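## Task

Remove the cardboard box from the closet and set it down on the desk. The robot must not tip over or finish leaning, or the task fails. The box has to rest there by itself at the end; if only the robot's grip keeps it in place, it is not done.

## Robot and tools

ROBOT. TidyBot++: a base 0.54 m long, 0.50 m wide and 0.38 m high on four powered casters, carrying one seven-joint arm with a two-finger gripper. The shoulder sits 0.12 m ahead of the base centre and 0.68 m off the floor. Cameras: base_camera and wrist_camera (the latter looks along the hand). Loose objects may occasionally get a short random shove.

FRAMES. Base frame: origin on the floor below the base centre, x forward, y left, z up. hand_pose is reported here; it is the point between the finger pads, its z axis runs out along the fingers and the fingers close along its y axis. The odometry frame is the base frame at the start of the scene. base_odometry counts wheel rotation, so slip shows up as travel and drift of a few cm and several degrees builds up over many moves. Heading grows to the left, range -3.142 to 3.142. base_tilt is in degrees, positive when leaning forward or right; readings carry a fixed bias up to about 1 degree plus noise.

execute_actions. Argument actions: a list holding one action, or empty (then it only reports state and images). Argument cameras: list of base_camera, wrist_camera or all; omitted, null or ["all"] gives every camera, [] gives none. An action may hold base, joints, speeds. base takes exactly one relative offset from where the base currently is: translate_m (metres, forward positive, -2 to 2), strafe_m (metres, left positive, -2 to 2) or rotate_rad (radians, counter-clockwise from above positive, -6.3 to 6.3). joints is a set of absolute targets by name, each in radians except gripper_pos: joint_1_rad any angle (whole-arm turn about vertical; positive is clockwise from above, opposite to rotate_rad); joint_2_rad -2.249 to 2.249 (shoulder); joint_3_rad any angle (upper-arm twist; from 3.14, positive swings a forward-bent forearm to the right); joint_4_rad -2.579 to 2.579 (elbow); joint_5_rad any angle (forearm twist; positive swings a forward-bent hand right); joint_6_rad -2.099 to 2.099 (wrist); joint_7_rad any angle (hand twist; hand down, positive is counter-clockwise from above, at 1.57 fingers open left/right); gripper_pos 0 (open) to 1 (closed). Tolerances: ±0.039 for joints 1-4, ±0.056 for 5-7, ±0.03 for the gripper. Unlimited joints go the short way, so turn large angles in steps under half a turn. speeds caps top speed for that action only: translate_m and strafe_m 0.05 to 0.5 m/s, rotate_rad 0.1 to 1.57 rad/s (defaults are the maxima). A base move needing over 8.667 s at its cap is refused. Unknown keys or out-of-range values refuse the call with no motion. Base and joint motions start together. Anything you leave out may still be driving to its old target. If a result reports a stop, the rest of that reply's motion, wait and finished_scene calls are skipped.

wait: seconds 0 to 10; commands nothing and returns state and images.
zoom_image: camera (base_camera or wrist_camera) and region [x0, y0, x1, y1] in pixels from the top-left, at most 504 by 504, on that camera's latest full image.
finished_scene: scene = the current scene's number; ends it irreversibly after the last command is held and says whether the job succeeded; the next scene's task comes in this result. Replying with no tool call ends everything.

ARM GEOMETRY. Upper arm 0.42 m, forearm 0.31 m, hand 0.31 m to the hand point. With joint_1_rad 0, joint_3_rad 3.14, joint_5_rad 0 the arm moves in the base's x-z plane; angles from vertical (forward positive): upper = j2, forearm = j2 - j4, hand = j2 - j4 - j6. Reach forward = sum of length x sin(angle), height above shoulder = sum of length x cos(angle). Joints move up to 1.39 rad/s (1.22 for joints 5-7). The arm starts folded, hand down, poking up to 0.08 m ahead of the base with the elbow up to 1.15 m high. A downward hand reaches at most about 0.94 m high, and only near the base. Finger gap is about 85 x (1 - gripper_pos) mm; closed tips extend about 20 mm past the hand point; at 1 the fingers keep squeezing (about 96-120 N each).

RESULTS. base_status and joint_status per motion: done (base: wheels turned the full amount, even with slip or blockage); off_target (stopped short, maybe still pushing); contact_stop / time_out (target dropped, holding in place; base contact_stop means it was pushed after arriving and keeps pushing until the next base command); not_followed after a "joint command not followed" line with "cause:" (self-collision check withheld the arm targets; they may be retried until valid; the gripper still acts; nothing checks arm versus base). Gripper done at 1 means empty; off_target means an object stopped it. on_its_own lists uncommanded motion. motor_effort is percent of max with the peak in brackets; biased and noisy. ARM HIT means a hard self or base hit.

ACCURACY. Friction and load leave joints a bit off (the hand often 1-2 cm off, more when extended or holding something heavy). Fix by sending last command + (wanted - read); never command a loaded joint to its read angle. hand_pose itself may be 1-2 cm wrong; trust the images.

AVOID. Driving while the arm is caught on something above about 0.8 m (tipping); strong sideways push or pull with a raised hand; driving the arm into things, which can trip a torque fault (joints 1-4: 104.5 N m, warning 56.7; joints 5-7: 51.3, warning 29.4) freezing the arm and gripper 10 s while the base carries on. A blocked base pushes hard until timeout. Long loaded holds heat motors: MOTOR HOT from 60 °C, OVER-TEMPERATURE FAULT at 75 °C lets the arm sink (joint_status says limit_stop_at_motor_heat; resend the target). Avoid drops, slips, slams and hard pushes; release objects so they rest on their own. The robot holds its last command while you think.

Each tool is called after "Call:" as name(argument=value, ...), one argument or row to a line, values as JSON.

## Session

Call:
execute_actions(
  actions=[],
)

Scene clock: 0.00 s.
base_odometry: x=+0.000 y=+0.000 heading=+0.000 (m, m, rad; odometry frame)
base_tilt: forward=-0.6 right=+0.1 (deg)
base_status: not commanded
joint_positions: joint_1_rad=-0.046 joint_2_rad=-0.368 joint_3_rad=+3.164 joint_4_rad=-2.536 joint_5_rad=-0.024 joint_6_rad=-0.835 joint_7_rad=+1.569 gripper_pos=+0.000
joint_status: not commanded
motor_effort: joint_1_rad=+0 joint_2_rad=-3 joint_3_rad=+0 joint_4_rad=+18 joint_5_rad=+0 joint_6_rad=+3 joint_7_rad=+1 (%)
hand_pose: x=+0.2707 y=+0.0114 z=+0.5895 quat_wxyz=(-0.014, +0.998, +0.004, +0.069) (m; base frame)
pictures: base_camera, wrist_camera
Images, in order (width x height): base_camera 644x364, wrist_camera 644x476.

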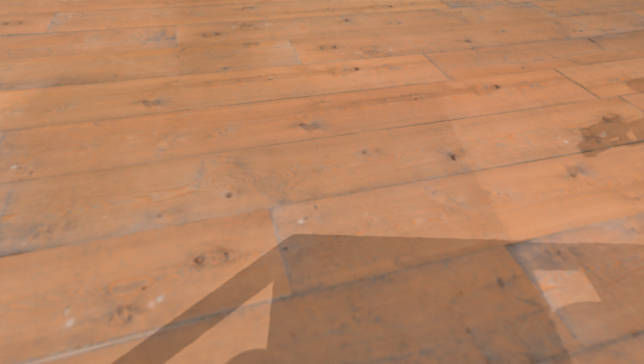

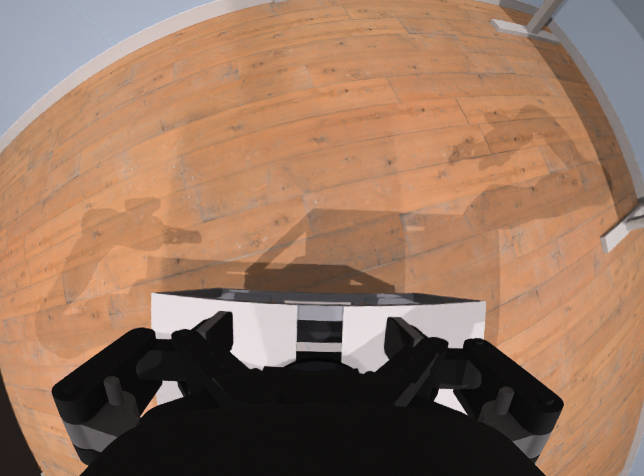

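Call:
execute_actions(
  actions=[
    {"joints":{"joint_6_rad":0.5}},
  ],
  cameras=["wrist_camera"],
)

Call:
execute_actions(
  actions=[
    {"base":{"rotate_rad":2.1}},
  ],
  cameras=["wrist_camera"],
)

Call:
execute_actions(
  actions=[
    {"base":{"rotate_rad":2.1}},
  ],
  cameras=["wrist_camera"],
)

Scene clock: 1.90 s.
base_odometry: x=+0.000 y=+0.000 heading=+0.000 (m, m, rad; odometry frame)
base_tilt: forward=-0.6 right=+0.1 (deg)
base_status: not commanded
joint_positions: joint_1_rad=-0.046 joint_2_rad=-0.368 joint_3_rad=+3.164 joint_4_rad=-2.536 joint_5_rad=-0.024 joint_6_rad=+0.475 joint_7_rad=+1.569 gripper_pos=+0.000
joint_status: all done
motor_effort: joint_1_rad=-1(1) joint_2_rad=-6(6) joint_3_rad=+0(0) joint_4_rad=+19(19) joint_5_rad=+0(0) joint_6_rad=+9(9) joint_7_rad=+1(1) (%)
hand_pose: x=+0.5369 y=+0.0069 z=+0.8596 quat_wxyz=(-0.015, +0.749, -0.006, +0.662) (m; base frame)
pictures: wrist_camera
Images, in order (width x height): wrist_camera 644x476.

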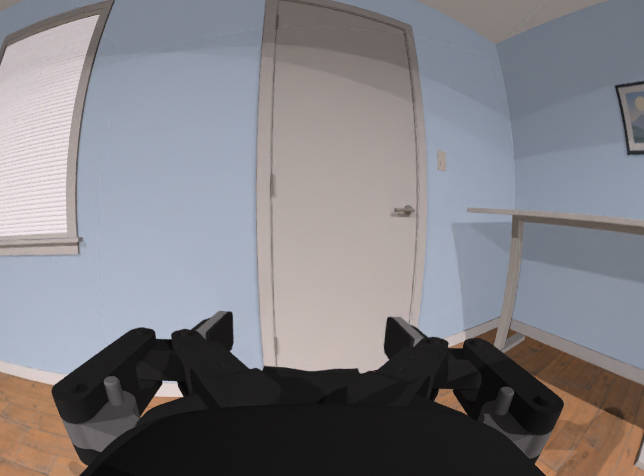

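Scene clock: 4.57 s.
base_odometry: x=+0.000 y=+0.000 heading=+2.100 (m, m, rad; odometry frame)
base_tilt: forward=-0.6 right=+0.1 (deg)
base_status: done
joint_positions: joint_1_rad=-0.046 joint_2_rad=-0.368 joint_3_rad=+3.164 joint_4_rad=-2.536 joint_5_rad=-0.024 joint_6_rad=+0.475 joint_7_rad=+1.569 gripper_pos=+0.000
joint_status: not commanded
motor_effort: joint_1_rad=-1(0) joint_2_rad=-5(6) joint_3_rad=+0(1) joint_4_rad=+19(19) joint_5_rad=+0(1) joint_6_rad=+8(9) joint_7_rad=+0(1) (%)
hand_pose: x=+0.5369 y=+0.0069 z=+0.8596 quat_wxyz=(-0.015, +0.749, -0.006, +0.662) (m; base frame)
pictures: wrist_camera
Images, in order (width x height): wrist_camera 644x476.

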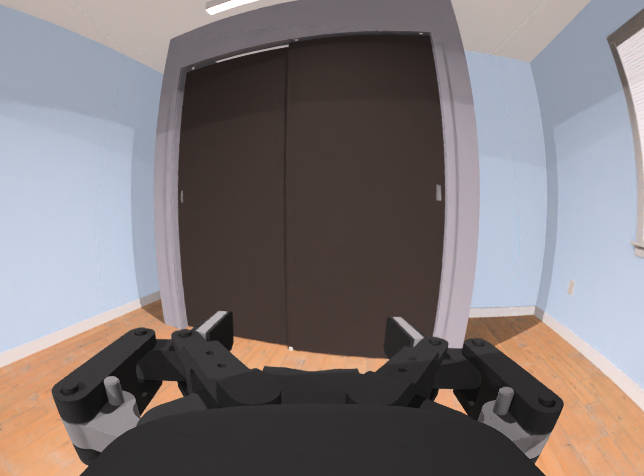

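Scene clock: 7.23 s.
base_odometry: x=+0.000 y=+0.000 heading=-2.084 (m, m, rad; odometry frame)
base_tilt: forward=-0.6 right=+0.1 (deg)
base_status: done
joint_positions: joint_1_rad=-0.046 joint_2_rad=-0.368 joint_3_rad=+3.165 joint_4_rad=-2.536 joint_5_rad=-0.024 joint_6_rad=+0.475 joint_7_rad=+1.569 gripper_pos=+0.000
joint_status: not commanded
motor_effort: joint_1_rad=-1(2) joint_2_rad=-5(6) joint_3_rad=+0(2) joint_4_rad=+19(19) joint_5_rad=+0(1) joint_6_rad=+9(9) joint_7_rad=+0(1) (%)
hand_pose: x=+0.5369 y=+0.0069 z=+0.8596 quat_wxyz=(-0.015, +0.749, -0.006, +0.662) (m; base frame)
pictures: wrist_camera
Images, in order (width x height): wrist_camera 644x476.

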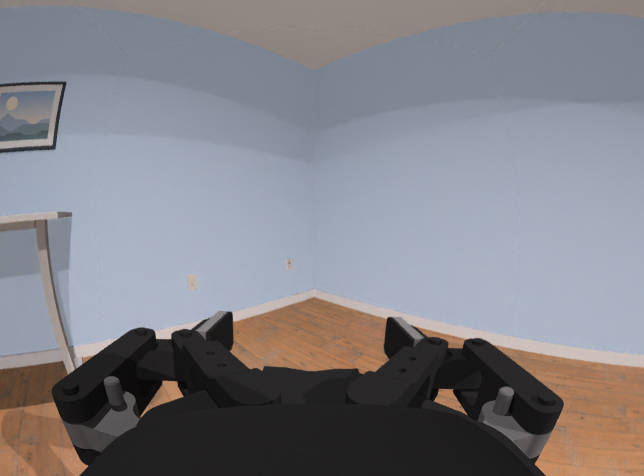

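Call:
execute_actions(
  actions=[
    {"base":{"rotate_rad":-2.38}},
  ],
)

Scene clock: 10.50 s.
base_odometry: x=+0.000 y=+0.000 heading=+1.820 (m, m, rad; odometry frame)
base_tilt: forward=-0.6 right=+0.1 (deg)
base_status: done
joint_positions: joint_1_rad=-0.046 joint_2_rad=-0.368 joint_3_rad=+3.164 joint_4_rad=-2.536 joint_5_rad=-0.024 joint_6_rad=+0.475 joint_7_rad=+1.569 gripper_pos=+0.000
joint_status: not commanded
motor_effort: joint_1_rad=+0(2) joint_2_rad=-5(7) joint_3_rad=+0(2) joint_4_rad=+19(19) joint_5_rad=+0(1) joint_6_rad=+9(8) joint_7_rad=+1(1) (%)
hand_pose: x=+0.5369 y=+0.0072 z=+0.8596 quat_wxyz=(-0.015, +0.749, -0.005, +0.662) (m; base frame)
pictures: base_camera, wrist_camera
Images, in order (width x height): base_camera 644x364, wrist_camera 644x476.

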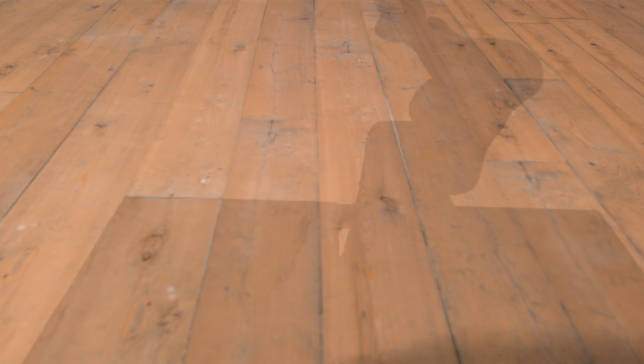

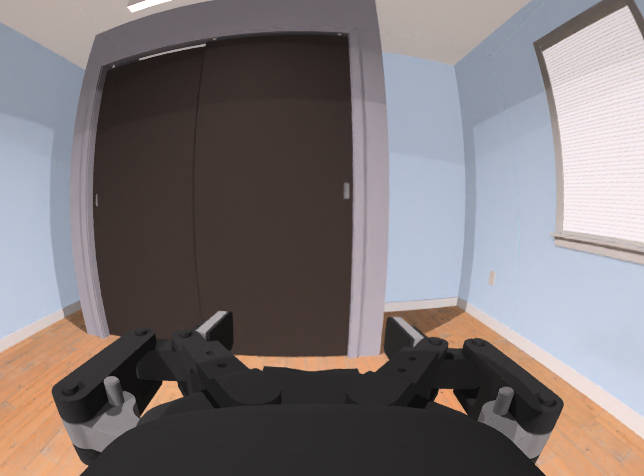

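Call:
execute_actions(
  actions=[
    {"base":{"translate_m":0.5}},
  ],
)

Call:
zoom_image(
  camera="wrist_camera",
  region=[280, 100, 440, 260],
)

Scene clock: 13.07 s.
base_odometry: x=-0.122 y=+0.485 heading=+1.819 (m, m, rad; odometry frame)
base_tilt: forward=-0.6 right=+0.1 (deg)
base_status: done
joint_positions: joint_1_rad=-0.046 joint_2_rad=-0.364 joint_3_rad=+3.164 joint_4_rad=-2.536 joint_5_rad=-0.024 joint_6_rad=+0.475 joint_7_rad=+1.569 gripper_pos=+0.000
joint_status: not commanded
motor_effort: joint_1_rad=-1(1) joint_2_rad=-6(9) joint_3_rad=+0(1) joint_4_rad=+18(20) joint_5_rad=+0(0) joint_6_rad=+9(9) joint_7_rad=+1(1) (%)
hand_pose: x=+0.5375 y=+0.0073 z=+0.8583 quat_wxyz=(-0.015, +0.750, -0.005, +0.661) (m; base frame)
pictures: base_camera, wrist_camera
Images, in order (width x height): base_camera 644x364, wrist_camera 644x476.

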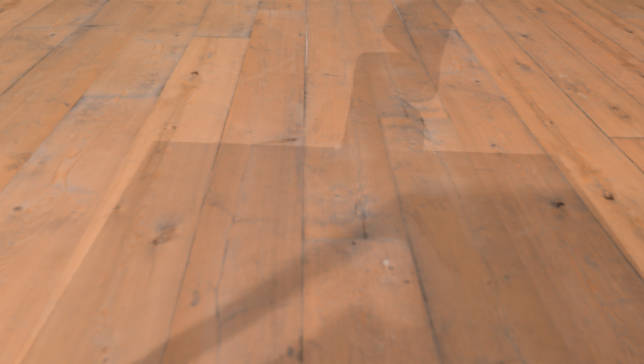

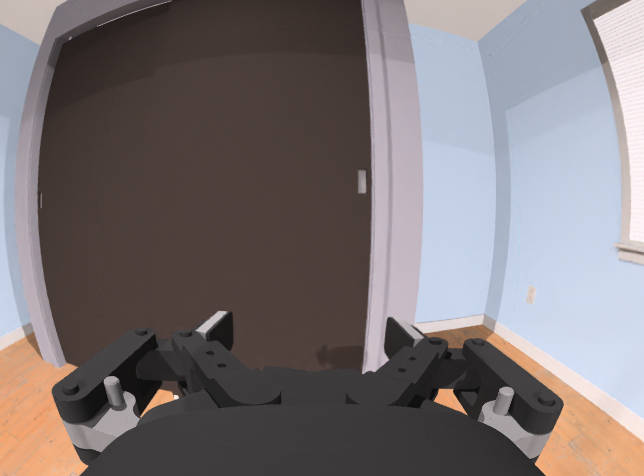

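Region (280, 100, 440, 260) of wrist_camera's 644x476 image, scaled by 3.150.

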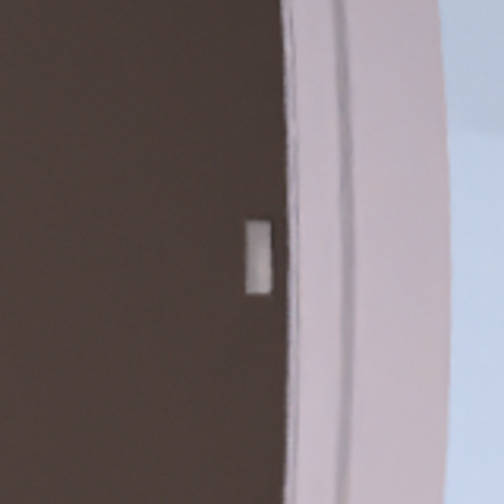

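Call:
execute_actions(
  actions=[
    {"base":{"strafe_m":-0.15},"joints":{"joint_1_rad":0,"joint_2_rad":-0.2,"joint_3_rad":3.14,"joint_4_rad":-2.07,"joint_5_rad":0,"joint_6_rad":0.3,"gripper_pos":1}},
  ],
  cameras=[],
)

Call:
execute_actions(
  actions=[
    {"base":{"translate_m":0.4}},
  ],
)

Scene clock: 15.30 s.
base_odometry: x=+0.023 y=+0.522 heading=+1.819 (m, m, rad; odometry frame)
base_tilt: forward=-0.6 right=+0.1 (deg)
base_status: done
joint_positions: joint_1_rad=-0.016 joint_2_rad=-0.214 joint_3_rad=+3.152 joint_4_rad=-2.086 joint_5_rad=-0.024 joint_6_rad=+0.348 joint_7_rad=+1.569 gripper_pos=+0.999
joint_status: all done
motor_effort: joint_1_rad=-1(2) joint_2_rad=-13(13) joint_3_rad=+0(2) joint_4_rad=+21(22) joint_5_rad=+0(0) joint_6_rad=+9(9) joint_7_rad=+1(1) (%)
hand_pose: x=+0.6409 y=+0.0009 z=+1.0139 quat_wxyz=(-0.009, +0.691, -0.010, +0.723) (m; base frame)
pictures: none
No camera images: the call's "cameras" was empty. Leave "cameras" out to get every camera's image.

Scene clock: 17.47 s.
base_odometry: x=-0.075 y=+0.910 heading=+1.819 (m, m, rad; odometry frame)
base_tilt: forward=-0.6 right=+0.0 (deg)
base_status: done
joint_positions: joint_1_rad=-0.015 joint_2_rad=-0.199 joint_3_rad=+3.152 joint_4_rad=-2.084 joint_5_rad=-0.024 joint_6_rad=+0.344 joint_7_rad=+1.569 gripper_pos=+0.999
joint_status: not commanded
motor_effort: joint_1_rad=-1(0) joint_2_rad=-14(16) joint_3_rad=+0(1) joint_4_rad=+21(22) joint_5_rad=+0(0) joint_6_rad=+9(9) joint_7_rad=+1(1) (%)
hand_pose: x=+0.6459 y=+0.0010 z=+1.0065 quat_wxyz=(-0.009, +0.696, -0.010, +0.718) (m; base frame)
pictures: base_camera, wrist_camera
Images, in order (width x height): base_camera 644x364, wrist_camera 644x476.

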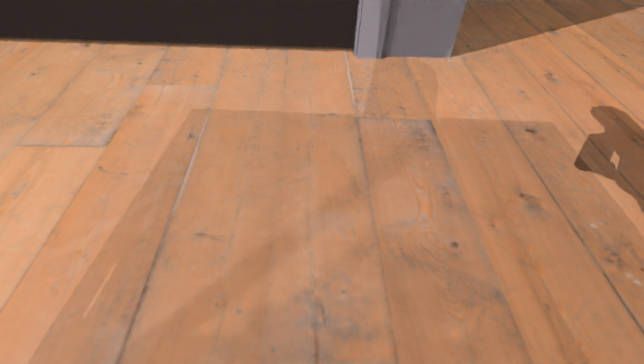

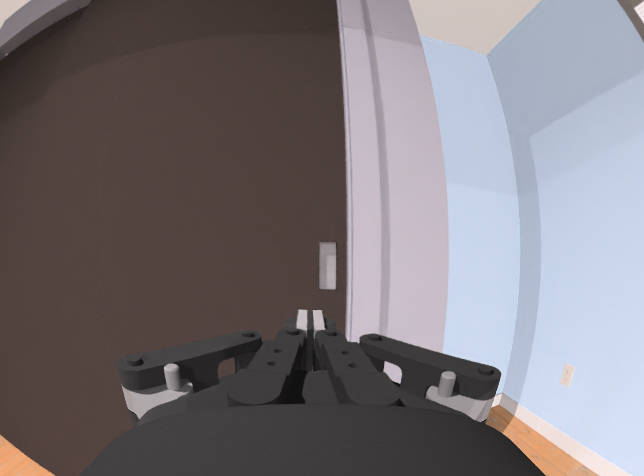

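Call:
execute_actions(
  actions=[
    {"base":{"translate_m":0.2}},
  ],
)

Scene clock: 19.47 s.
base_odometry: x=-0.124 y=+1.104 heading=+1.818 (m, m, rad; odometry frame)
base_tilt: forward=-0.6 right=+0.0 (deg)
base_status: done
joint_positions: joint_1_rad=-0.015 joint_2_rad=-0.194 joint_3_rad=+3.151 joint_4_rad=-2.084 joint_5_rad=-0.024 joint_6_rad=+0.344 joint_7_rad=+1.569 gripper_pos=+0.999
joint_status: not commanded
motor_effort: joint_1_rad=+0(1) joint_2_rad=-14(17) joint_3_rad=+0(1) joint_4_rad=+21(22) joint_5_rad=+0(0) joint_6_rad=+9(9) joint_7_rad=+0(0) (%)
hand_pose: x=+0.6476 y=+0.0012 z=+1.0041 quat_wxyz=(-0.009, +0.698, -0.010, +0.716) (m; base frame)
pictures: base_camera, wrist_camera
Images, in order (width x height): base_camera 644x364, wrist_camera 644x476.

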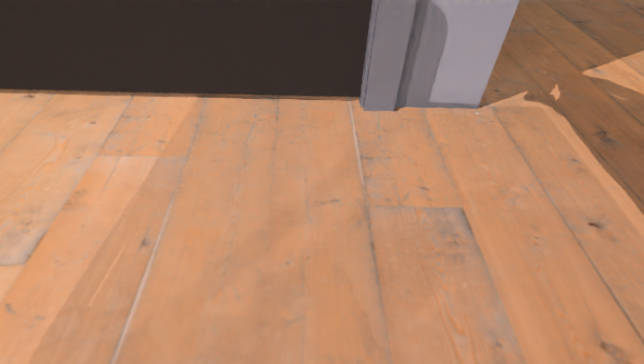

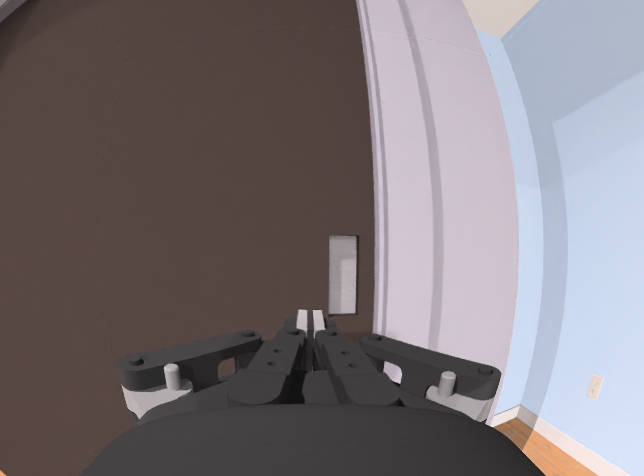

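Call:
execute_actions(
  actions=[
    {"base":{"strafe_m":-0.04},"joints":{"joint_4_rad":-2.03}},
  ],
  cameras=[],
)

Call:
execute_actions(
  actions=[
    {"base":{"translate_m":0.08},"speeds":{"translate_m":0.1}},
  ],
  cameras=["wrist_camera"],
)

Scene clock: 20.97 s.
base_odometry: x=-0.085 y=+1.114 heading=+1.819 (m, m, rad; odometry frame)
base_tilt: forward=-0.6 right=+0.1 (deg)
base_status: done
joint_positions: joint_1_rad=-0.009 joint_2_rad=-0.195 joint_3_rad=+3.146 joint_4_rad=-2.043 joint_5_rad=-0.024 joint_6_rad=+0.343 joint_7_rad=+1.569 gripper_pos=+0.999
joint_status: all done
motor_effort: joint_1_rad=-1(1) joint_2_rad=-14(15) joint_3_rad=+0(3) joint_4_rad=+21(23) joint_5_rad=+0(0) joint_6_rad=+9(10) joint_7_rad=+1(1) (%)
hand_pose: x=+0.6506 y=+0.0010 z=+1.0292 quat_wxyz=(-0.008, +0.683, -0.010, +0.730) (m; base frame)
pictures: none
No camera images: the call's "cameras" was empty. Leave "cameras" out to get every camera's image.

Scene clock: 22.37 s.
base_odometry: x=-0.105 y=+1.192 heading=+1.818 (m, m, rad; odometry frame)
base_tilt: forward=-0.6 right=+0.1 (deg)
base_status: done
joint_positions: joint_1_rad=-0.009 joint_2_rad=-0.198 joint_3_rad=+3.146 joint_4_rad=-2.043 joint_5_rad=-0.024 joint_6_rad=+0.343 joint_7_rad=+1.569 gripper_pos=+0.999
joint_status: not commanded
motor_effort: joint_1_rad=-1(0) joint_2_rad=-14(17) joint_3_rad=+0(1) joint_4_rad=+21(22) joint_5_rad=+0(0) joint_6_rad=+8(9) joint_7_rad=+0(1) (%)
hand_pose: x=+0.6496 y=+0.0010 z=+1.0306 quat_wxyz=(-0.008, +0.682, -0.010, +0.731) (m; base frame)
pictures: wrist_camera
Images, in order (width x height): wrist_camera 644x476.

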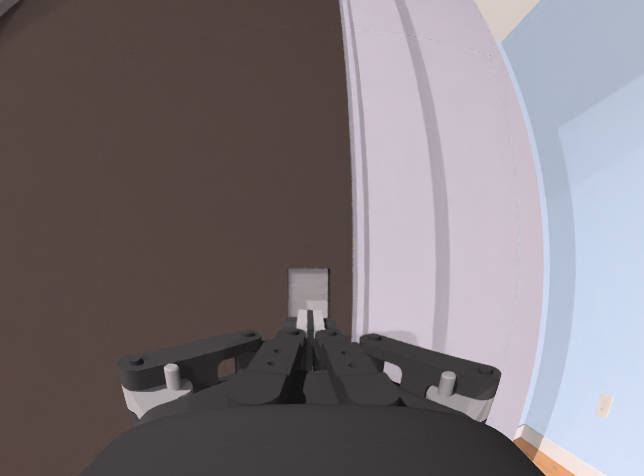

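Well aligned. Creep forward.

Call:
execute_actions(
  actions=[
    {"base":{"translate_m":0.04},"speeds":{"translate_m":0.05}},
  ],
  cameras=["wrist_camera"],
)

Scene clock: 23.87 s.
base_odometry: x=-0.114 y=+1.231 heading=+1.818 (m, m, rad; odometry frame)
base_tilt: forward=-0.6 right=+0.1 (deg)
base_status: done
joint_positions: joint_1_rad=-0.009 joint_2_rad=-0.198 joint_3_rad=+3.146 joint_4_rad=-2.043 joint_5_rad=-0.024 joint_6_rad=+0.343 joint_7_rad=+1.569 gripper_pos=+0.999
joint_status: not commanded
motor_effort: joint_1_rad=-1(2) joint_2_rad=-14(17) joint_3_rad=+0(1) joint_4_rad=+21(22) joint_5_rad=+0(0) joint_6_rad=+9(9) joint_7_rad=+1(1) (%)
hand_pose: x=+0.6495 y=+0.0010 z=+1.0309 quat_wxyz=(-0.008, +0.682, -0.010, +0.731) (m; base frame)
pictures: wrist_camera
Images, in order (width x height): wrist_camera 644x476.

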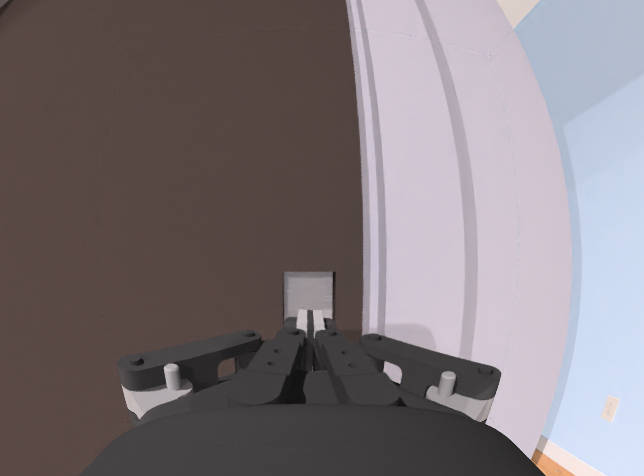

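Call:
execute_actions(
  actions=[
    {"base":{"translate_m":0.025},"speeds":{"translate_m":0.05}},
  ],
  cameras=["wrist_camera"],
)

Scene clock: 25.07 s.
base_odometry: x=-0.120 y=+1.255 heading=+1.818 (m, m, rad; odometry frame)
base_tilt: forward=-0.6 right=+0.1 (deg)
base_status: done
joint_positions: joint_1_rad=-0.009 joint_2_rad=-0.202 joint_3_rad=+3.146 joint_4_rad=-2.043 joint_5_rad=-0.024 joint_6_rad=+0.341 joint_7_rad=+1.569 gripper_pos=+0.999
joint_status: not commanded
motor_effort: joint_1_rad=-1(1) joint_2_rad=-14(17) joint_3_rad=+0(1) joint_4_rad=+21(25) joint_5_rad=+0(0) joint_6_rad=+9(10) joint_7_rad=+1(1) (%)
hand_pose: x=+0.6483 y=+0.0011 z=+1.0319 quat_wxyz=(-0.008, +0.682, -0.010, +0.731) (m; base frame)
pictures: wrist_camera
Images, in order (width x height): wrist_camera 644x476.

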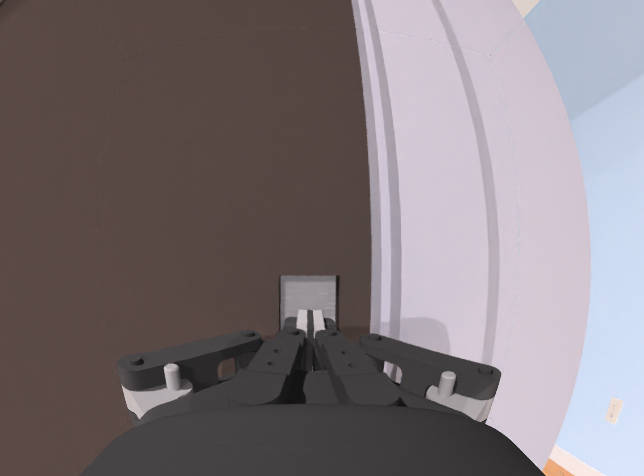

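Light contact, it seems. Strafe left slowly.

Call:
execute_actions(
  actions=[
    {"base":{"strafe_m":0.12},"speeds":{"strafe_m":0.05}},
  ],
)

Scene clock: 28.07 s.
base_odometry: x=-0.237 y=+1.226 heading=+1.818 (m, m, rad; odometry frame)
base_tilt: forward=-0.6 right=+0.1 (deg)
base_status: done
joint_positions: joint_1_rad=+0.027 joint_2_rad=-0.207 joint_3_rad=+3.167 joint_4_rad=-2.043 joint_5_rad=-0.024 joint_6_rad=+0.332 joint_7_rad=+1.569 gripper_pos=+0.999
joint_status: not commanded
motor_effort: joint_1_rad=-6(9) joint_2_rad=-9(15) joint_3_rad=-5(9) joint_4_rad=+26(26) joint_5_rad=+1(2) joint_6_rad=+11(11) joint_7_rad=+0(1) (%)
hand_pose: x=+0.6460 y=-0.0306 z=+1.0320 quat_wxyz=(+0.011, +0.683, -0.031, +0.730) (m; base frame)
pictures: base_camera, wrist_camera
Images, in order (width x height): base_camera 644x364, wrist_camera 644x476.

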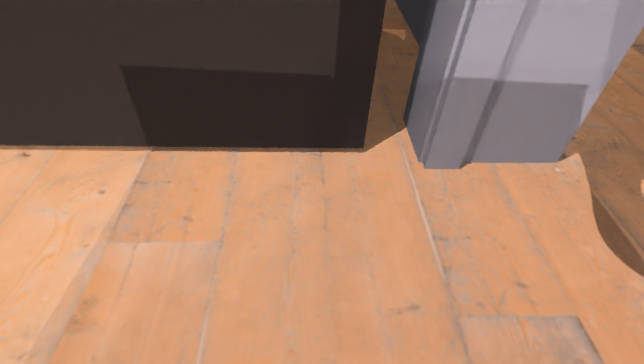

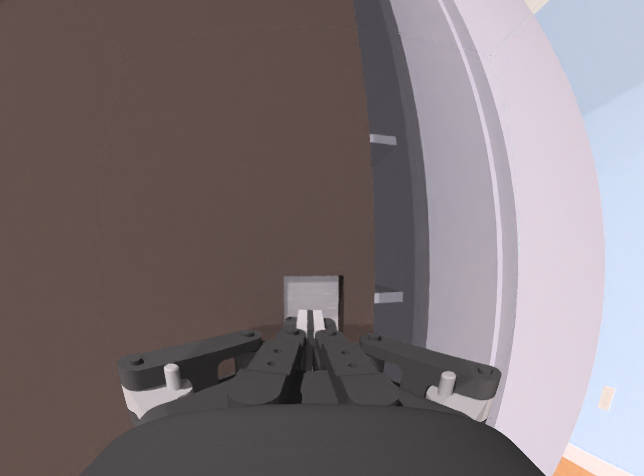

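Call:
execute_actions(
  actions=[
    {"base":{"strafe_m":0.3},"speeds":{"strafe_m":0.1}},
  ],
)

Scene clock: 31.83 s.
base_odometry: x=-0.528 y=+1.153 heading=+1.817 (m, m, rad; odometry frame)
base_tilt: forward=-0.7 right=+0.1 (deg)
base_status: done
joint_positions: joint_1_rad=+0.042 joint_2_rad=-0.237 joint_3_rad=+3.180 joint_4_rad=-2.060 joint_5_rad=-0.024 joint_6_rad=+0.317 joint_7_rad=+1.569 gripper_pos=+0.999
joint_status: not commanded
motor_effort: joint_1_rad=-7(13) joint_2_rad=-2(15) joint_3_rad=-7(13) joint_4_rad=+31(31) joint_5_rad=+2(3) joint_6_rad=+13(13) joint_7_rad=+0(0) (%)
hand_pose: x=+0.6339 y=-0.0450 z=+1.0321 quat_wxyz=(+0.019, +0.683, -0.041, +0.729) (m; base frame)
pictures: base_camera, wrist_camera
Images, in order (width x height): base_camera 644x364, wrist_camera 644x476.

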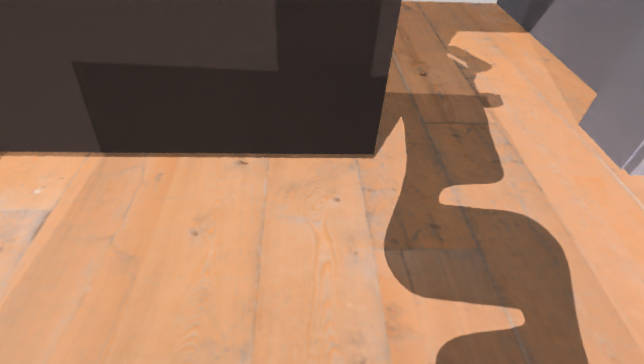

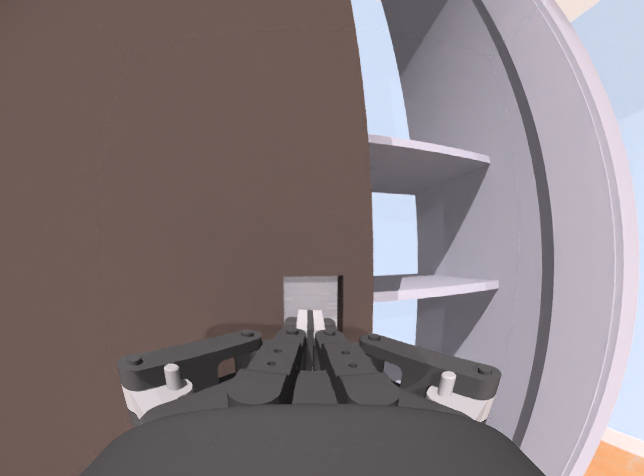

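Call:
execute_actions(
  actions=[
    {"base":{"strafe_m":0.4},"speeds":{"strafe_m":0.12},"joints":{"joint_2_rad":-0.245,"joint_4_rad":-2.06}},
  ],
)

Scene clock: 36.73 s.
base_odometry: x=-0.916 y=+1.055 heading=+1.817 (m, m, rad; odometry frame)
base_tilt: forward=-0.7 right=+0.1 (deg)
base_status: done
joint_positions: joint_1_rad=+0.044 joint_2_rad=-0.283 joint_3_rad=+3.181 joint_4_rad=-2.095 joint_5_rad=-0.024 joint_6_rad=+0.312 joint_7_rad=+1.569 gripper_pos=+0.999
joint_status: all done
motor_effort: joint_1_rad=-7(14) joint_2_rad=-1(15) joint_3_rad=-7(15) joint_4_rad=+32(31) joint_5_rad=+2(4) joint_6_rad=+13(14) joint_7_rad=+1(0) (%)
hand_pose: x=+0.6157 y=-0.0452 z=+1.0326 quat_wxyz=(+0.020, +0.681, -0.043, +0.731) (m; base frame)
pictures: base_camera, wrist_camera
Images, in order (width x height): base_camera 644x364, wrist_camera 644x476.

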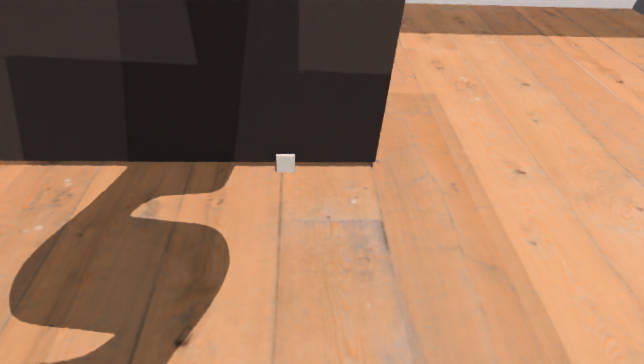

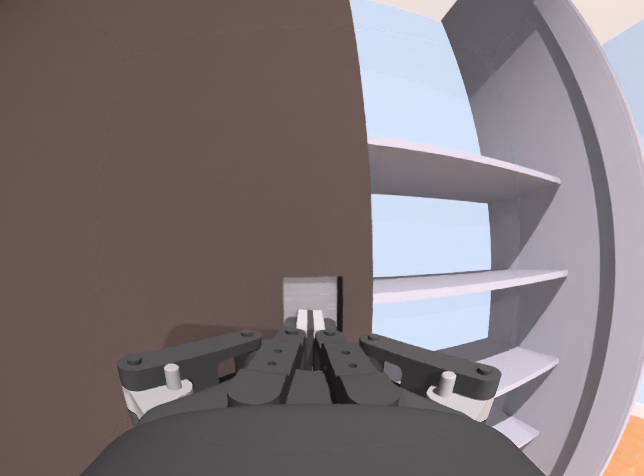

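No box visible yet. Back out and look in.

Call:
execute_actions(
  actions=[
    {"base":{"translate_m":-0.1},"speeds":{"translate_m":0.15}},
  ],
  cameras=[],
)

Call:
execute_actions(
  actions=[
    {"base":{"strafe_m":-0.45},"joints":{"joint_6_rad":-0.1}},
  ],
)

Scene clock: 38.37 s.
base_odometry: x=-0.892 y=+0.958 heading=+1.817 (m, m, rad; odometry frame)
base_tilt: forward=-0.6 right=+0.1 (deg)
base_status: done
joint_positions: joint_1_rad=+0.010 joint_2_rad=-0.243 joint_3_rad=+3.145 joint_4_rad=-2.063 joint_5_rad=-0.024 joint_6_rad=+0.312 joint_7_rad=+1.569 gripper_pos=+0.999
joint_status: not commanded
motor_effort: joint_1_rad=-1(6) joint_2_rad=-12(16) joint_3_rad=+0(6) joint_4_rad=+21(31) joint_5_rad=+0(2) joint_6_rad=+8(13) joint_7_rad=+1(0) (%)
hand_pose: x=+0.6331 y=-0.0079 z=+1.0320 quat_wxyz=(-0.002, +0.685, -0.016, +0.729) (m; base frame)
pictures: none
No camera images: the call's "cameras" was empty. Leave "cameras" out to get every camera's image.

Scene clock: 40.63 s.
base_odometry: x=-0.455 y=+1.067 heading=+1.817 (m, m, rad; odometry frame)
base_tilt: forward=-0.6 right=+0.1 (deg)
base_status: done
joint_positions: joint_1_rad=+0.010 joint_2_rad=-0.243 joint_3_rad=+3.145 joint_4_rad=-2.063 joint_5_rad=-0.024 joint_6_rad=-0.075 joint_7_rad=+1.569 gripper_pos=+0.999
joint_status: all done
motor_effort: joint_1_rad=-1(2) joint_2_rad=-12(14) joint_3_rad=+0(2) joint_4_rad=+21(24) joint_5_rad=+0(0) joint_6_rad=+8(9) joint_7_rad=+1(1) (%)
hand_pose: x=+0.6174 y=-0.0047 z=+0.9134 quat_wxyz=(-0.005, +0.812, -0.015, +0.584) (m; base frame)
pictures: base_camera, wrist_camera
Images, in order (width x height): base_camera 644x364, wrist_camera 644x476.

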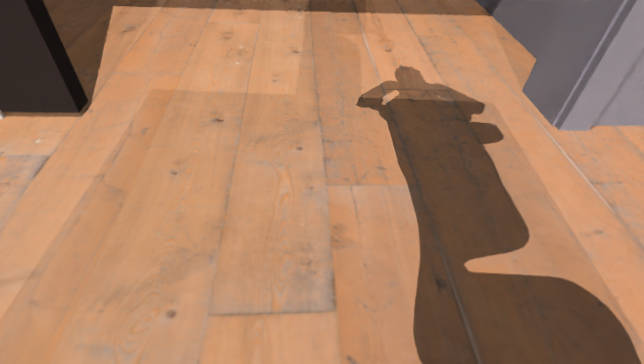

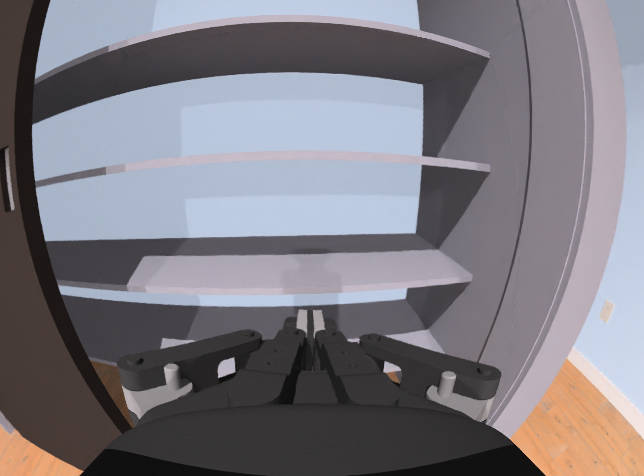

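Call:
execute_actions(
  actions=[
    {"base":{"translate_m":0.3},"joints":{"joint_1_rad":-0.45,"joint_6_rad":-0.3}},
  ],
)

Scene clock: 42.83 s.
base_odometry: x=-0.528 y=+1.359 heading=+1.816 (m, m, rad; odometry frame)
base_tilt: forward=-0.6 right=+0.0 (deg)
base_status: done
joint_positions: joint_1_rad=-0.436 joint_2_rad=-0.239 joint_3_rad=+3.145 joint_4_rad=-2.063 joint_5_rad=-0.024 joint_6_rad=-0.253 joint_7_rad=+1.569 gripper_pos=+0.999
joint_status: all done
motor_effort: joint_1_rad=-1(1) joint_2_rad=-12(15) joint_3_rad=+0(1) joint_4_rad=+21(22) joint_5_rad=+0(0) joint_6_rad=+8(7) joint_7_rad=+0(1) (%)
hand_pose: x=+0.5506 y=+0.2029 z=+0.8609 quat_wxyz=(-0.118, +0.844, +0.176, +0.494) (m; base frame)
pictures: base_camera, wrist_camera
Images, in order (width x height): base_camera 644x364, wrist_camera 644x476.

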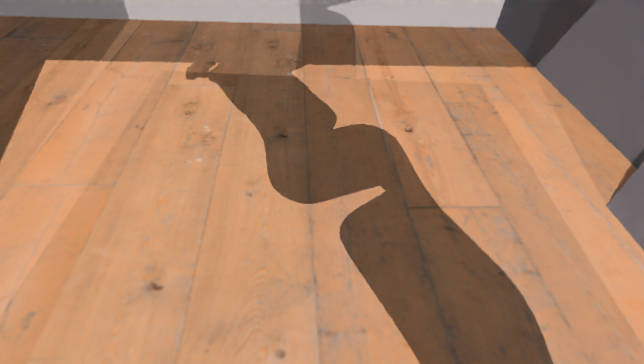

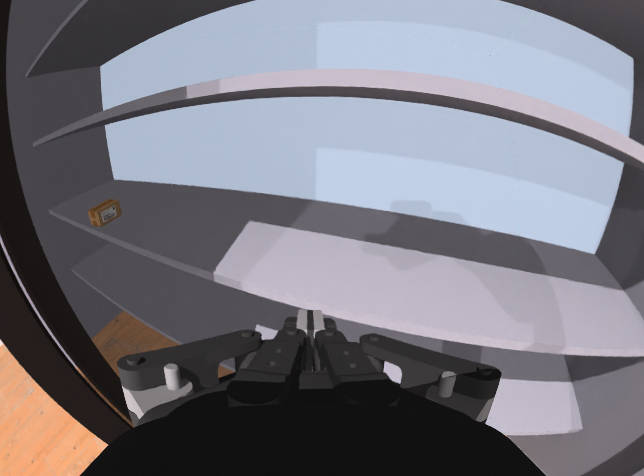

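Call:
execute_actions(
  actions=[
    {"base":{"translate_m":-0.4},"joints":{"joint_1_rad":0.0,"joint_2_rad":-0.2,"joint_4_rad":-2.03,"joint_6_rad":0.36}},
  ],
  cameras=[],
)

Call:
execute_actions(
  actions=[
    {"base":{"rotate_rad":0.04}},
  ],
  cameras=[],
)

Call:
execute_actions(
  actions=[
    {"base":{"strafe_m":1.25}},
  ],
)

Scene clock: 45.80 s.
base_odometry: x=-0.430 y=+0.971 heading=+1.817 (m, m, rad; odometry frame)
base_tilt: forward=-0.6 right=+0.1 (deg)
base_status: done
joint_positions: joint_1_rad=-0.012 joint_2_rad=-0.210 joint_3_rad=+3.143 joint_4_rad=-2.046 joint_5_rad=-0.024 joint_6_rad=+0.318 joint_7_rad=+1.569 gripper_pos=+0.999
joint_status: all done
motor_effort: joint_1_rad=-1(2) joint_2_rad=-13(15) joint_3_rad=+0(5) joint_4_rad=+22(23) joint_5_rad=+0(0) joint_6_rad=+9(8) joint_7_rad=+1(1) (%)
hand_pose: x=+0.6454 y=+0.0044 z=+1.0274 quat_wxyz=(-0.010, +0.688, -0.008, +0.725) (m; base frame)
pictures: none
No camera images: the call's "cameras" was empty. Leave "cameras" out to get every camera's image.

Scene clock: 46.47 s.
base_odometry: x=-0.430 y=+0.970 heading=+1.857 (m, m, rad; odometry frame)
base_tilt: forward=-0.6 right=+0.1 (deg)
base_status: done
joint_positions: joint_1_rad=-0.009 joint_2_rad=-0.210 joint_3_rad=+3.138 joint_4_rad=-2.046 joint_5_rad=-0.024 joint_6_rad=+0.318 joint_7_rad=+1.569 gripper_pos=+0.999
joint_status: not commanded
motor_effort: joint_1_rad=-1(3) joint_2_rad=-13(14) joint_3_rad=+0(3) joint_4_rad=+21(22) joint_5_rad=+0(1) joint_6_rad=+9(9) joint_7_rad=+1(0) (%)
hand_pose: x=+0.6454 y=+0.0056 z=+1.0274 quat_wxyz=(-0.010, +0.688, -0.007, +0.725) (m; base frame)
pictures: none
No camera images: the call's "cameras" was empty. Leave "cameras" out to get every camera's image.

Scene clock: 50.37 s.
base_odometry: x=-1.629 y=+0.617 heading=+1.857 (m, m, rad; odometry frame)
base_tilt: forward=-0.6 right=+0.0 (deg)
base_status: done
joint_positions: joint_1_rad=-0.008 joint_2_rad=-0.210 joint_3_rad=+3.139 joint_4_rad=-2.046 joint_5_rad=-0.024 joint_6_rad=+0.318 joint_7_rad=+1.569 gripper_pos=+0.999
joint_status: not commanded
motor_effort: joint_1_rad=+0(3) joint_2_rad=-14(15) joint_3_rad=+0(3) joint_4_rad=+21(22) joint_5_rad=+0(0) joint_6_rad=+9(9) joint_7_rad=+1(1) (%)
hand_pose: x=+0.6454 y=+0.0051 z=+1.0274 quat_wxyz=(-0.010, +0.688, -0.007, +0.725) (m; base frame)
pictures: base_camera, wrist_camera
Images, in order (width x height): base_camera 644x364, wrist_camera 644x476.

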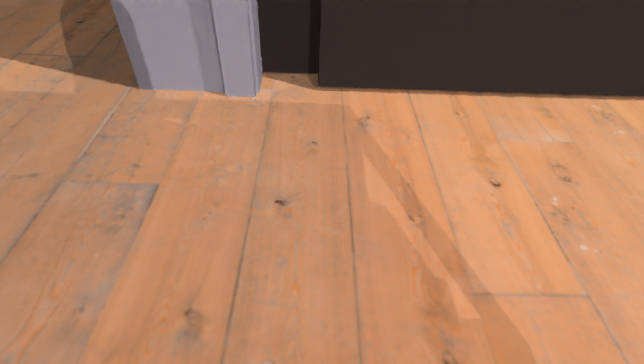

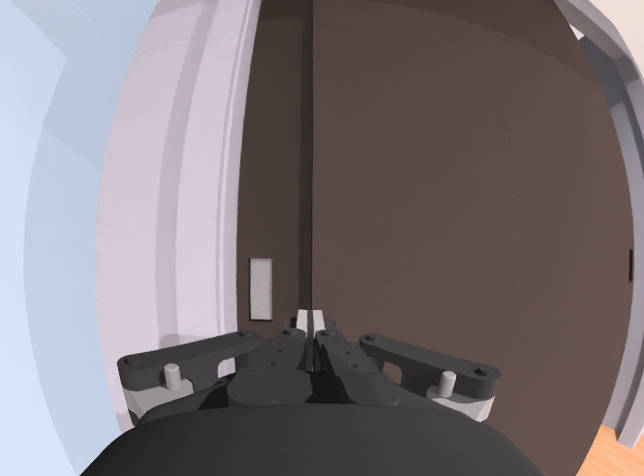

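Call:
execute_actions(
  actions=[
    {"base":{"strafe_m":0.07}},
  ],
  cameras=[],
)

Call:
execute_actions(
  actions=[
    {"base":{"translate_m":0.12},"speeds":{"translate_m":0.15}},
  ],
  cameras=["wrist_camera"],
)

Call:
execute_actions(
  actions=[
    {"joints":{"joint_7_rad":3.17}},
  ],
  cameras=["wrist_camera"],
)

Scene clock: 51.97 s.
base_odometry: x=-1.697 y=+0.597 heading=+1.857 (m, m, rad; odometry frame)
base_tilt: forward=-0.6 right=+0.0 (deg)
base_status: done
joint_positions: joint_1_rad=-0.008 joint_2_rad=-0.210 joint_3_rad=+3.137 joint_4_rad=-2.046 joint_5_rad=-0.024 joint_6_rad=+0.318 joint_7_rad=+1.569 gripper_pos=+0.999
joint_status: not commanded
motor_effort: joint_1_rad=-1(1) joint_2_rad=-13(15) joint_3_rad=+0(3) joint_4_rad=+21(22) joint_5_rad=+0(0) joint_6_rad=+9(9) joint_7_rad=+1(1) (%)
hand_pose: x=+0.6455 y=+0.0060 z=+1.0274 quat_wxyz=(-0.011, +0.688, -0.006, +0.725) (m; base frame)
pictures: none
No camera images: the call's "cameras" was empty. Leave "cameras" out to get every camera's image.

Scene clock: 53.43 s.
base_odometry: x=-1.731 y=+0.713 heading=+1.857 (m, m, rad; odometry frame)
base_tilt: forward=-0.6 right=+0.1 (deg)
base_status: done
joint_positions: joint_1_rad=-0.008 joint_2_rad=-0.202 joint_3_rad=+3.137 joint_4_rad=-2.045 joint_5_rad=-0.024 joint_6_rad=+0.318 joint_7_rad=+1.569 gripper_pos=+0.999
joint_status: not commanded
motor_effort: joint_1_rad=-1(1) joint_2_rad=-14(16) joint_3_rad=+0(1) joint_4_rad=+21(22) joint_5_rad=+0(0) joint_6_rad=+9(9) joint_7_rad=+0(1) (%)
hand_pose: x=+0.6481 y=+0.0061 z=+1.0237 quat_wxyz=(-0.011, +0.691, -0.006, +0.723) (m; base frame)
pictures: wrist_camera
Images, in order (width x height): wrist_camera 644x476.

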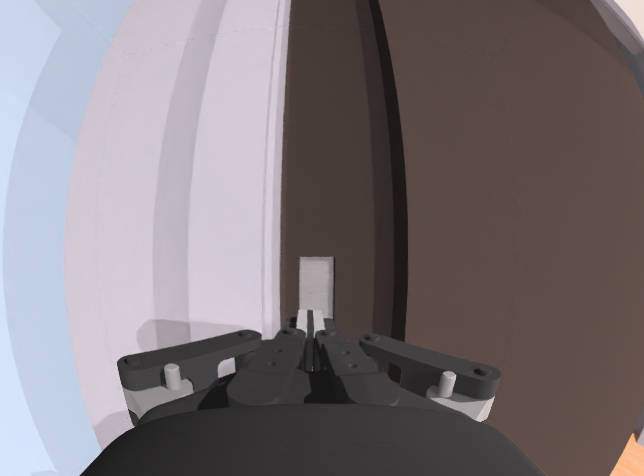

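Scene clock: 55.23 s.
base_odometry: x=-1.731 y=+0.713 heading=+1.857 (m, m, rad; odometry frame)
base_tilt: forward=-0.6 right=+0.0 (deg)
base_status: not commanded
joint_positions: joint_1_rad=-0.008 joint_2_rad=-0.202 joint_3_rad=+3.137 joint_4_rad=-2.045 joint_5_rad=-0.024 joint_6_rad=+0.318 joint_7_rad=+3.156 gripper_pos=+0.999
joint_status: all done
motor_effort: joint_1_rad=+0(1) joint_2_rad=-14(14) joint_3_rad=+0(0) joint_4_rad=+21(21) joint_5_rad=+0(0) joint_6_rad=+8(8) joint_7_rad=+0(0) (%)
hand_pose: x=+0.6481 y=+0.0061 z=+1.0237 quat_wxyz=(+0.508, +0.489, +0.488, +0.514) (m; base frame)
pictures: wrist_camera
Images, in order (width x height): wrist_camera 644x476.

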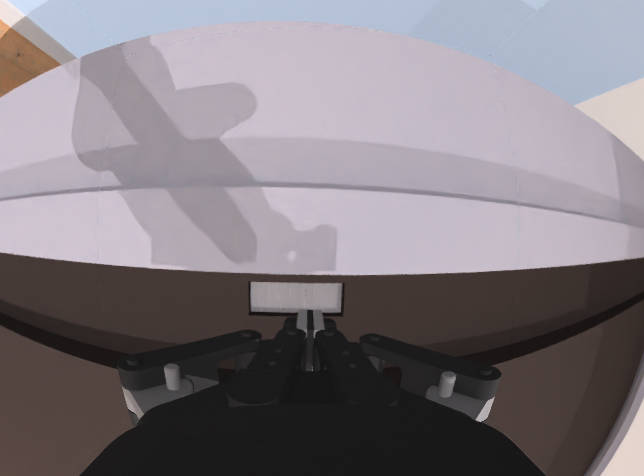

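Call:
execute_actions(
  actions=[
    {"base":{"strafe_m":-0.008},"speeds":{"strafe_m":0.05}},
  ],
  cameras=[],
)

Call:
execute_actions(
  actions=[
    {"base":{"translate_m":0.075},"speeds":{"translate_m":0.06}},
  ],
  cameras=["wrist_camera"],
)

Scene clock: 56.07 s.
base_odometry: x=-1.723 y=+0.715 heading=+1.857 (m, m, rad; odometry frame)
base_tilt: forward=-0.6 right=+0.1 (deg)
base_status: done
joint_positions: joint_1_rad=-0.008 joint_2_rad=-0.202 joint_3_rad=+3.138 joint_4_rad=-2.045 joint_5_rad=-0.024 joint_6_rad=+0.318 joint_7_rad=+3.156 gripper_pos=+0.999
joint_status: not commanded
motor_effort: joint_1_rad=-1(1) joint_2_rad=-13(15) joint_3_rad=+0(3) joint_4_rad=+21(22) joint_5_rad=+0(0) joint_6_rad=+9(9) joint_7_rad=+0(0) (%)
hand_pose: x=+0.6481 y=+0.0051 z=+1.0237 quat_wxyz=(+0.509, +0.489, +0.488, +0.514) (m; base frame)
pictures: none
No camera images: the call's "cameras" was empty. Leave "cameras" out to get every camera's image.

Scene clock: 57.83 s.
base_odometry: x=-1.744 y=+0.787 heading=+1.857 (m, m, rad; odometry frame)
base_tilt: forward=-0.6 right=+0.0 (deg)
base_status: done
joint_positions: joint_1_rad=-0.008 joint_2_rad=-0.201 joint_3_rad=+3.138 joint_4_rad=-2.045 joint_5_rad=-0.024 joint_6_rad=+0.318 joint_7_rad=+3.156 gripper_pos=+0.999
joint_status: not commanded
motor_effort: joint_1_rad=-1(1) joint_2_rad=-14(16) joint_3_rad=+0(2) joint_4_rad=+21(22) joint_5_rad=+0(1) joint_6_rad=+9(9) joint_7_rad=+0(0) (%)
hand_pose: x=+0.6485 y=+0.0051 z=+1.0233 quat_wxyz=(+0.508, +0.490, +0.488, +0.514) (m; base frame)
pictures: wrist_camera
Images, in order (width x height): wrist_camera 644x476.

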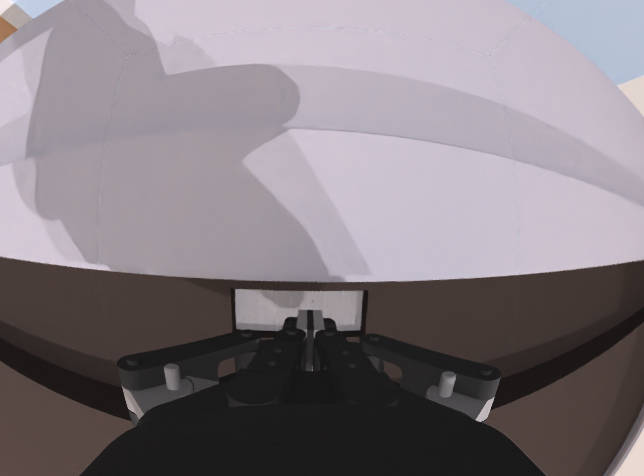

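Call:
execute_actions(
  actions=[
    {"base":{"translate_m":0.03},"speeds":{"translate_m":0.05}},
  ],
  cameras=["wrist_camera"],
)

Call:
execute_actions(
  actions=[
    {"base":{"strafe_m":-0.12},"speeds":{"strafe_m":0.05}},
  ],
)

Scene clock: 59.13 s.
base_odometry: x=-1.752 y=+0.816 heading=+1.857 (m, m, rad; odometry frame)
base_tilt: forward=-0.6 right=+0.1 (deg)
base_status: done
joint_positions: joint_1_rad=-0.008 joint_2_rad=-0.203 joint_3_rad=+3.138 joint_4_rad=-2.045 joint_5_rad=-0.024 joint_6_rad=+0.319 joint_7_rad=+3.156 gripper_pos=+0.999
joint_status: not commanded
motor_effort: joint_1_rad=-1(2) joint_2_rad=-14(17) joint_3_rad=+0(2) joint_4_rad=+22(23) joint_5_rad=+0(0) joint_6_rad=+9(10) joint_7_rad=+1(0) (%)
hand_pose: x=+0.6479 y=+0.0050 z=+1.0247 quat_wxyz=(+0.509, +0.489, +0.487, +0.515) (m; base frame)
pictures: wrist_camera
Images, in order (width x height): wrist_camera 644x476.

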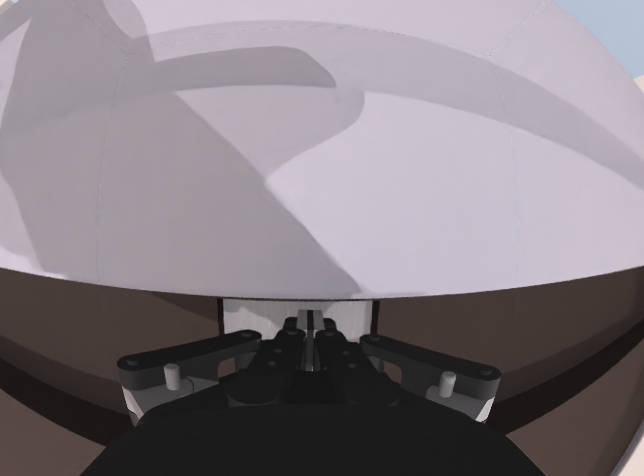

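Scene clock: 62.03 s.
base_odometry: x=-1.638 y=+0.850 heading=+1.857 (m, m, rad; odometry frame)
base_tilt: forward=-0.6 right=+0.0 (deg)
base_status: done
joint_positions: joint_1_rad=-0.054 joint_2_rad=-0.203 joint_3_rad=+3.079 joint_4_rad=-2.044 joint_5_rad=-0.005 joint_6_rad=+0.319 joint_7_rad=+3.156 gripper_pos=+0.999
joint_status: not commanded
motor_effort: joint_1_rad=+10(13) joint_2_rad=-14(16) joint_3_rad=+13(15) joint_4_rad=+22(22) joint_5_rad=-3(4) joint_6_rad=+9(10) joint_7_rad=+0(0) (%)
hand_pose: x=+0.6434 y=+0.0660 z=+1.0244 quat_wxyz=(+0.488, +0.453, +0.520, +0.535) (m; base frame)
pictures: base_camera, wrist_camera
Images, in order (width x height): base_camera 644x364, wrist_camera 644x476.

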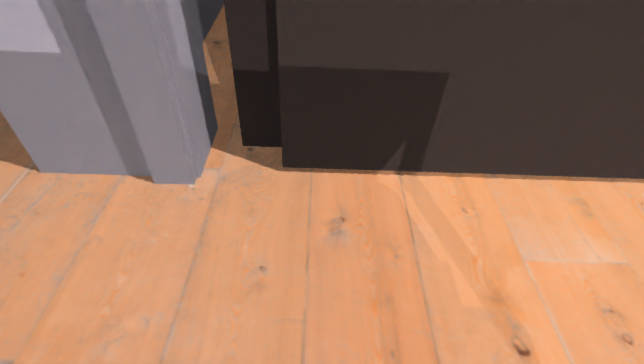

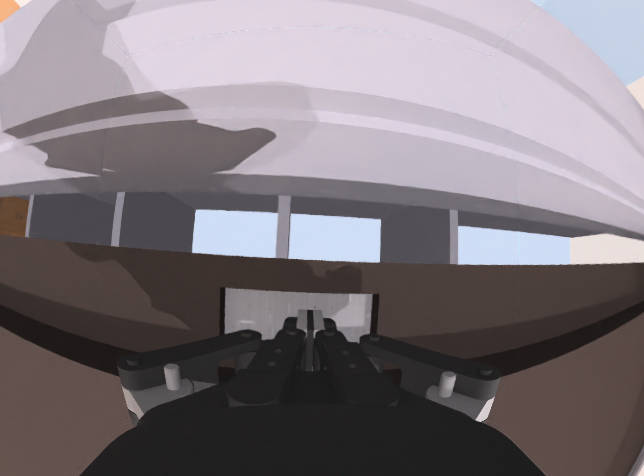

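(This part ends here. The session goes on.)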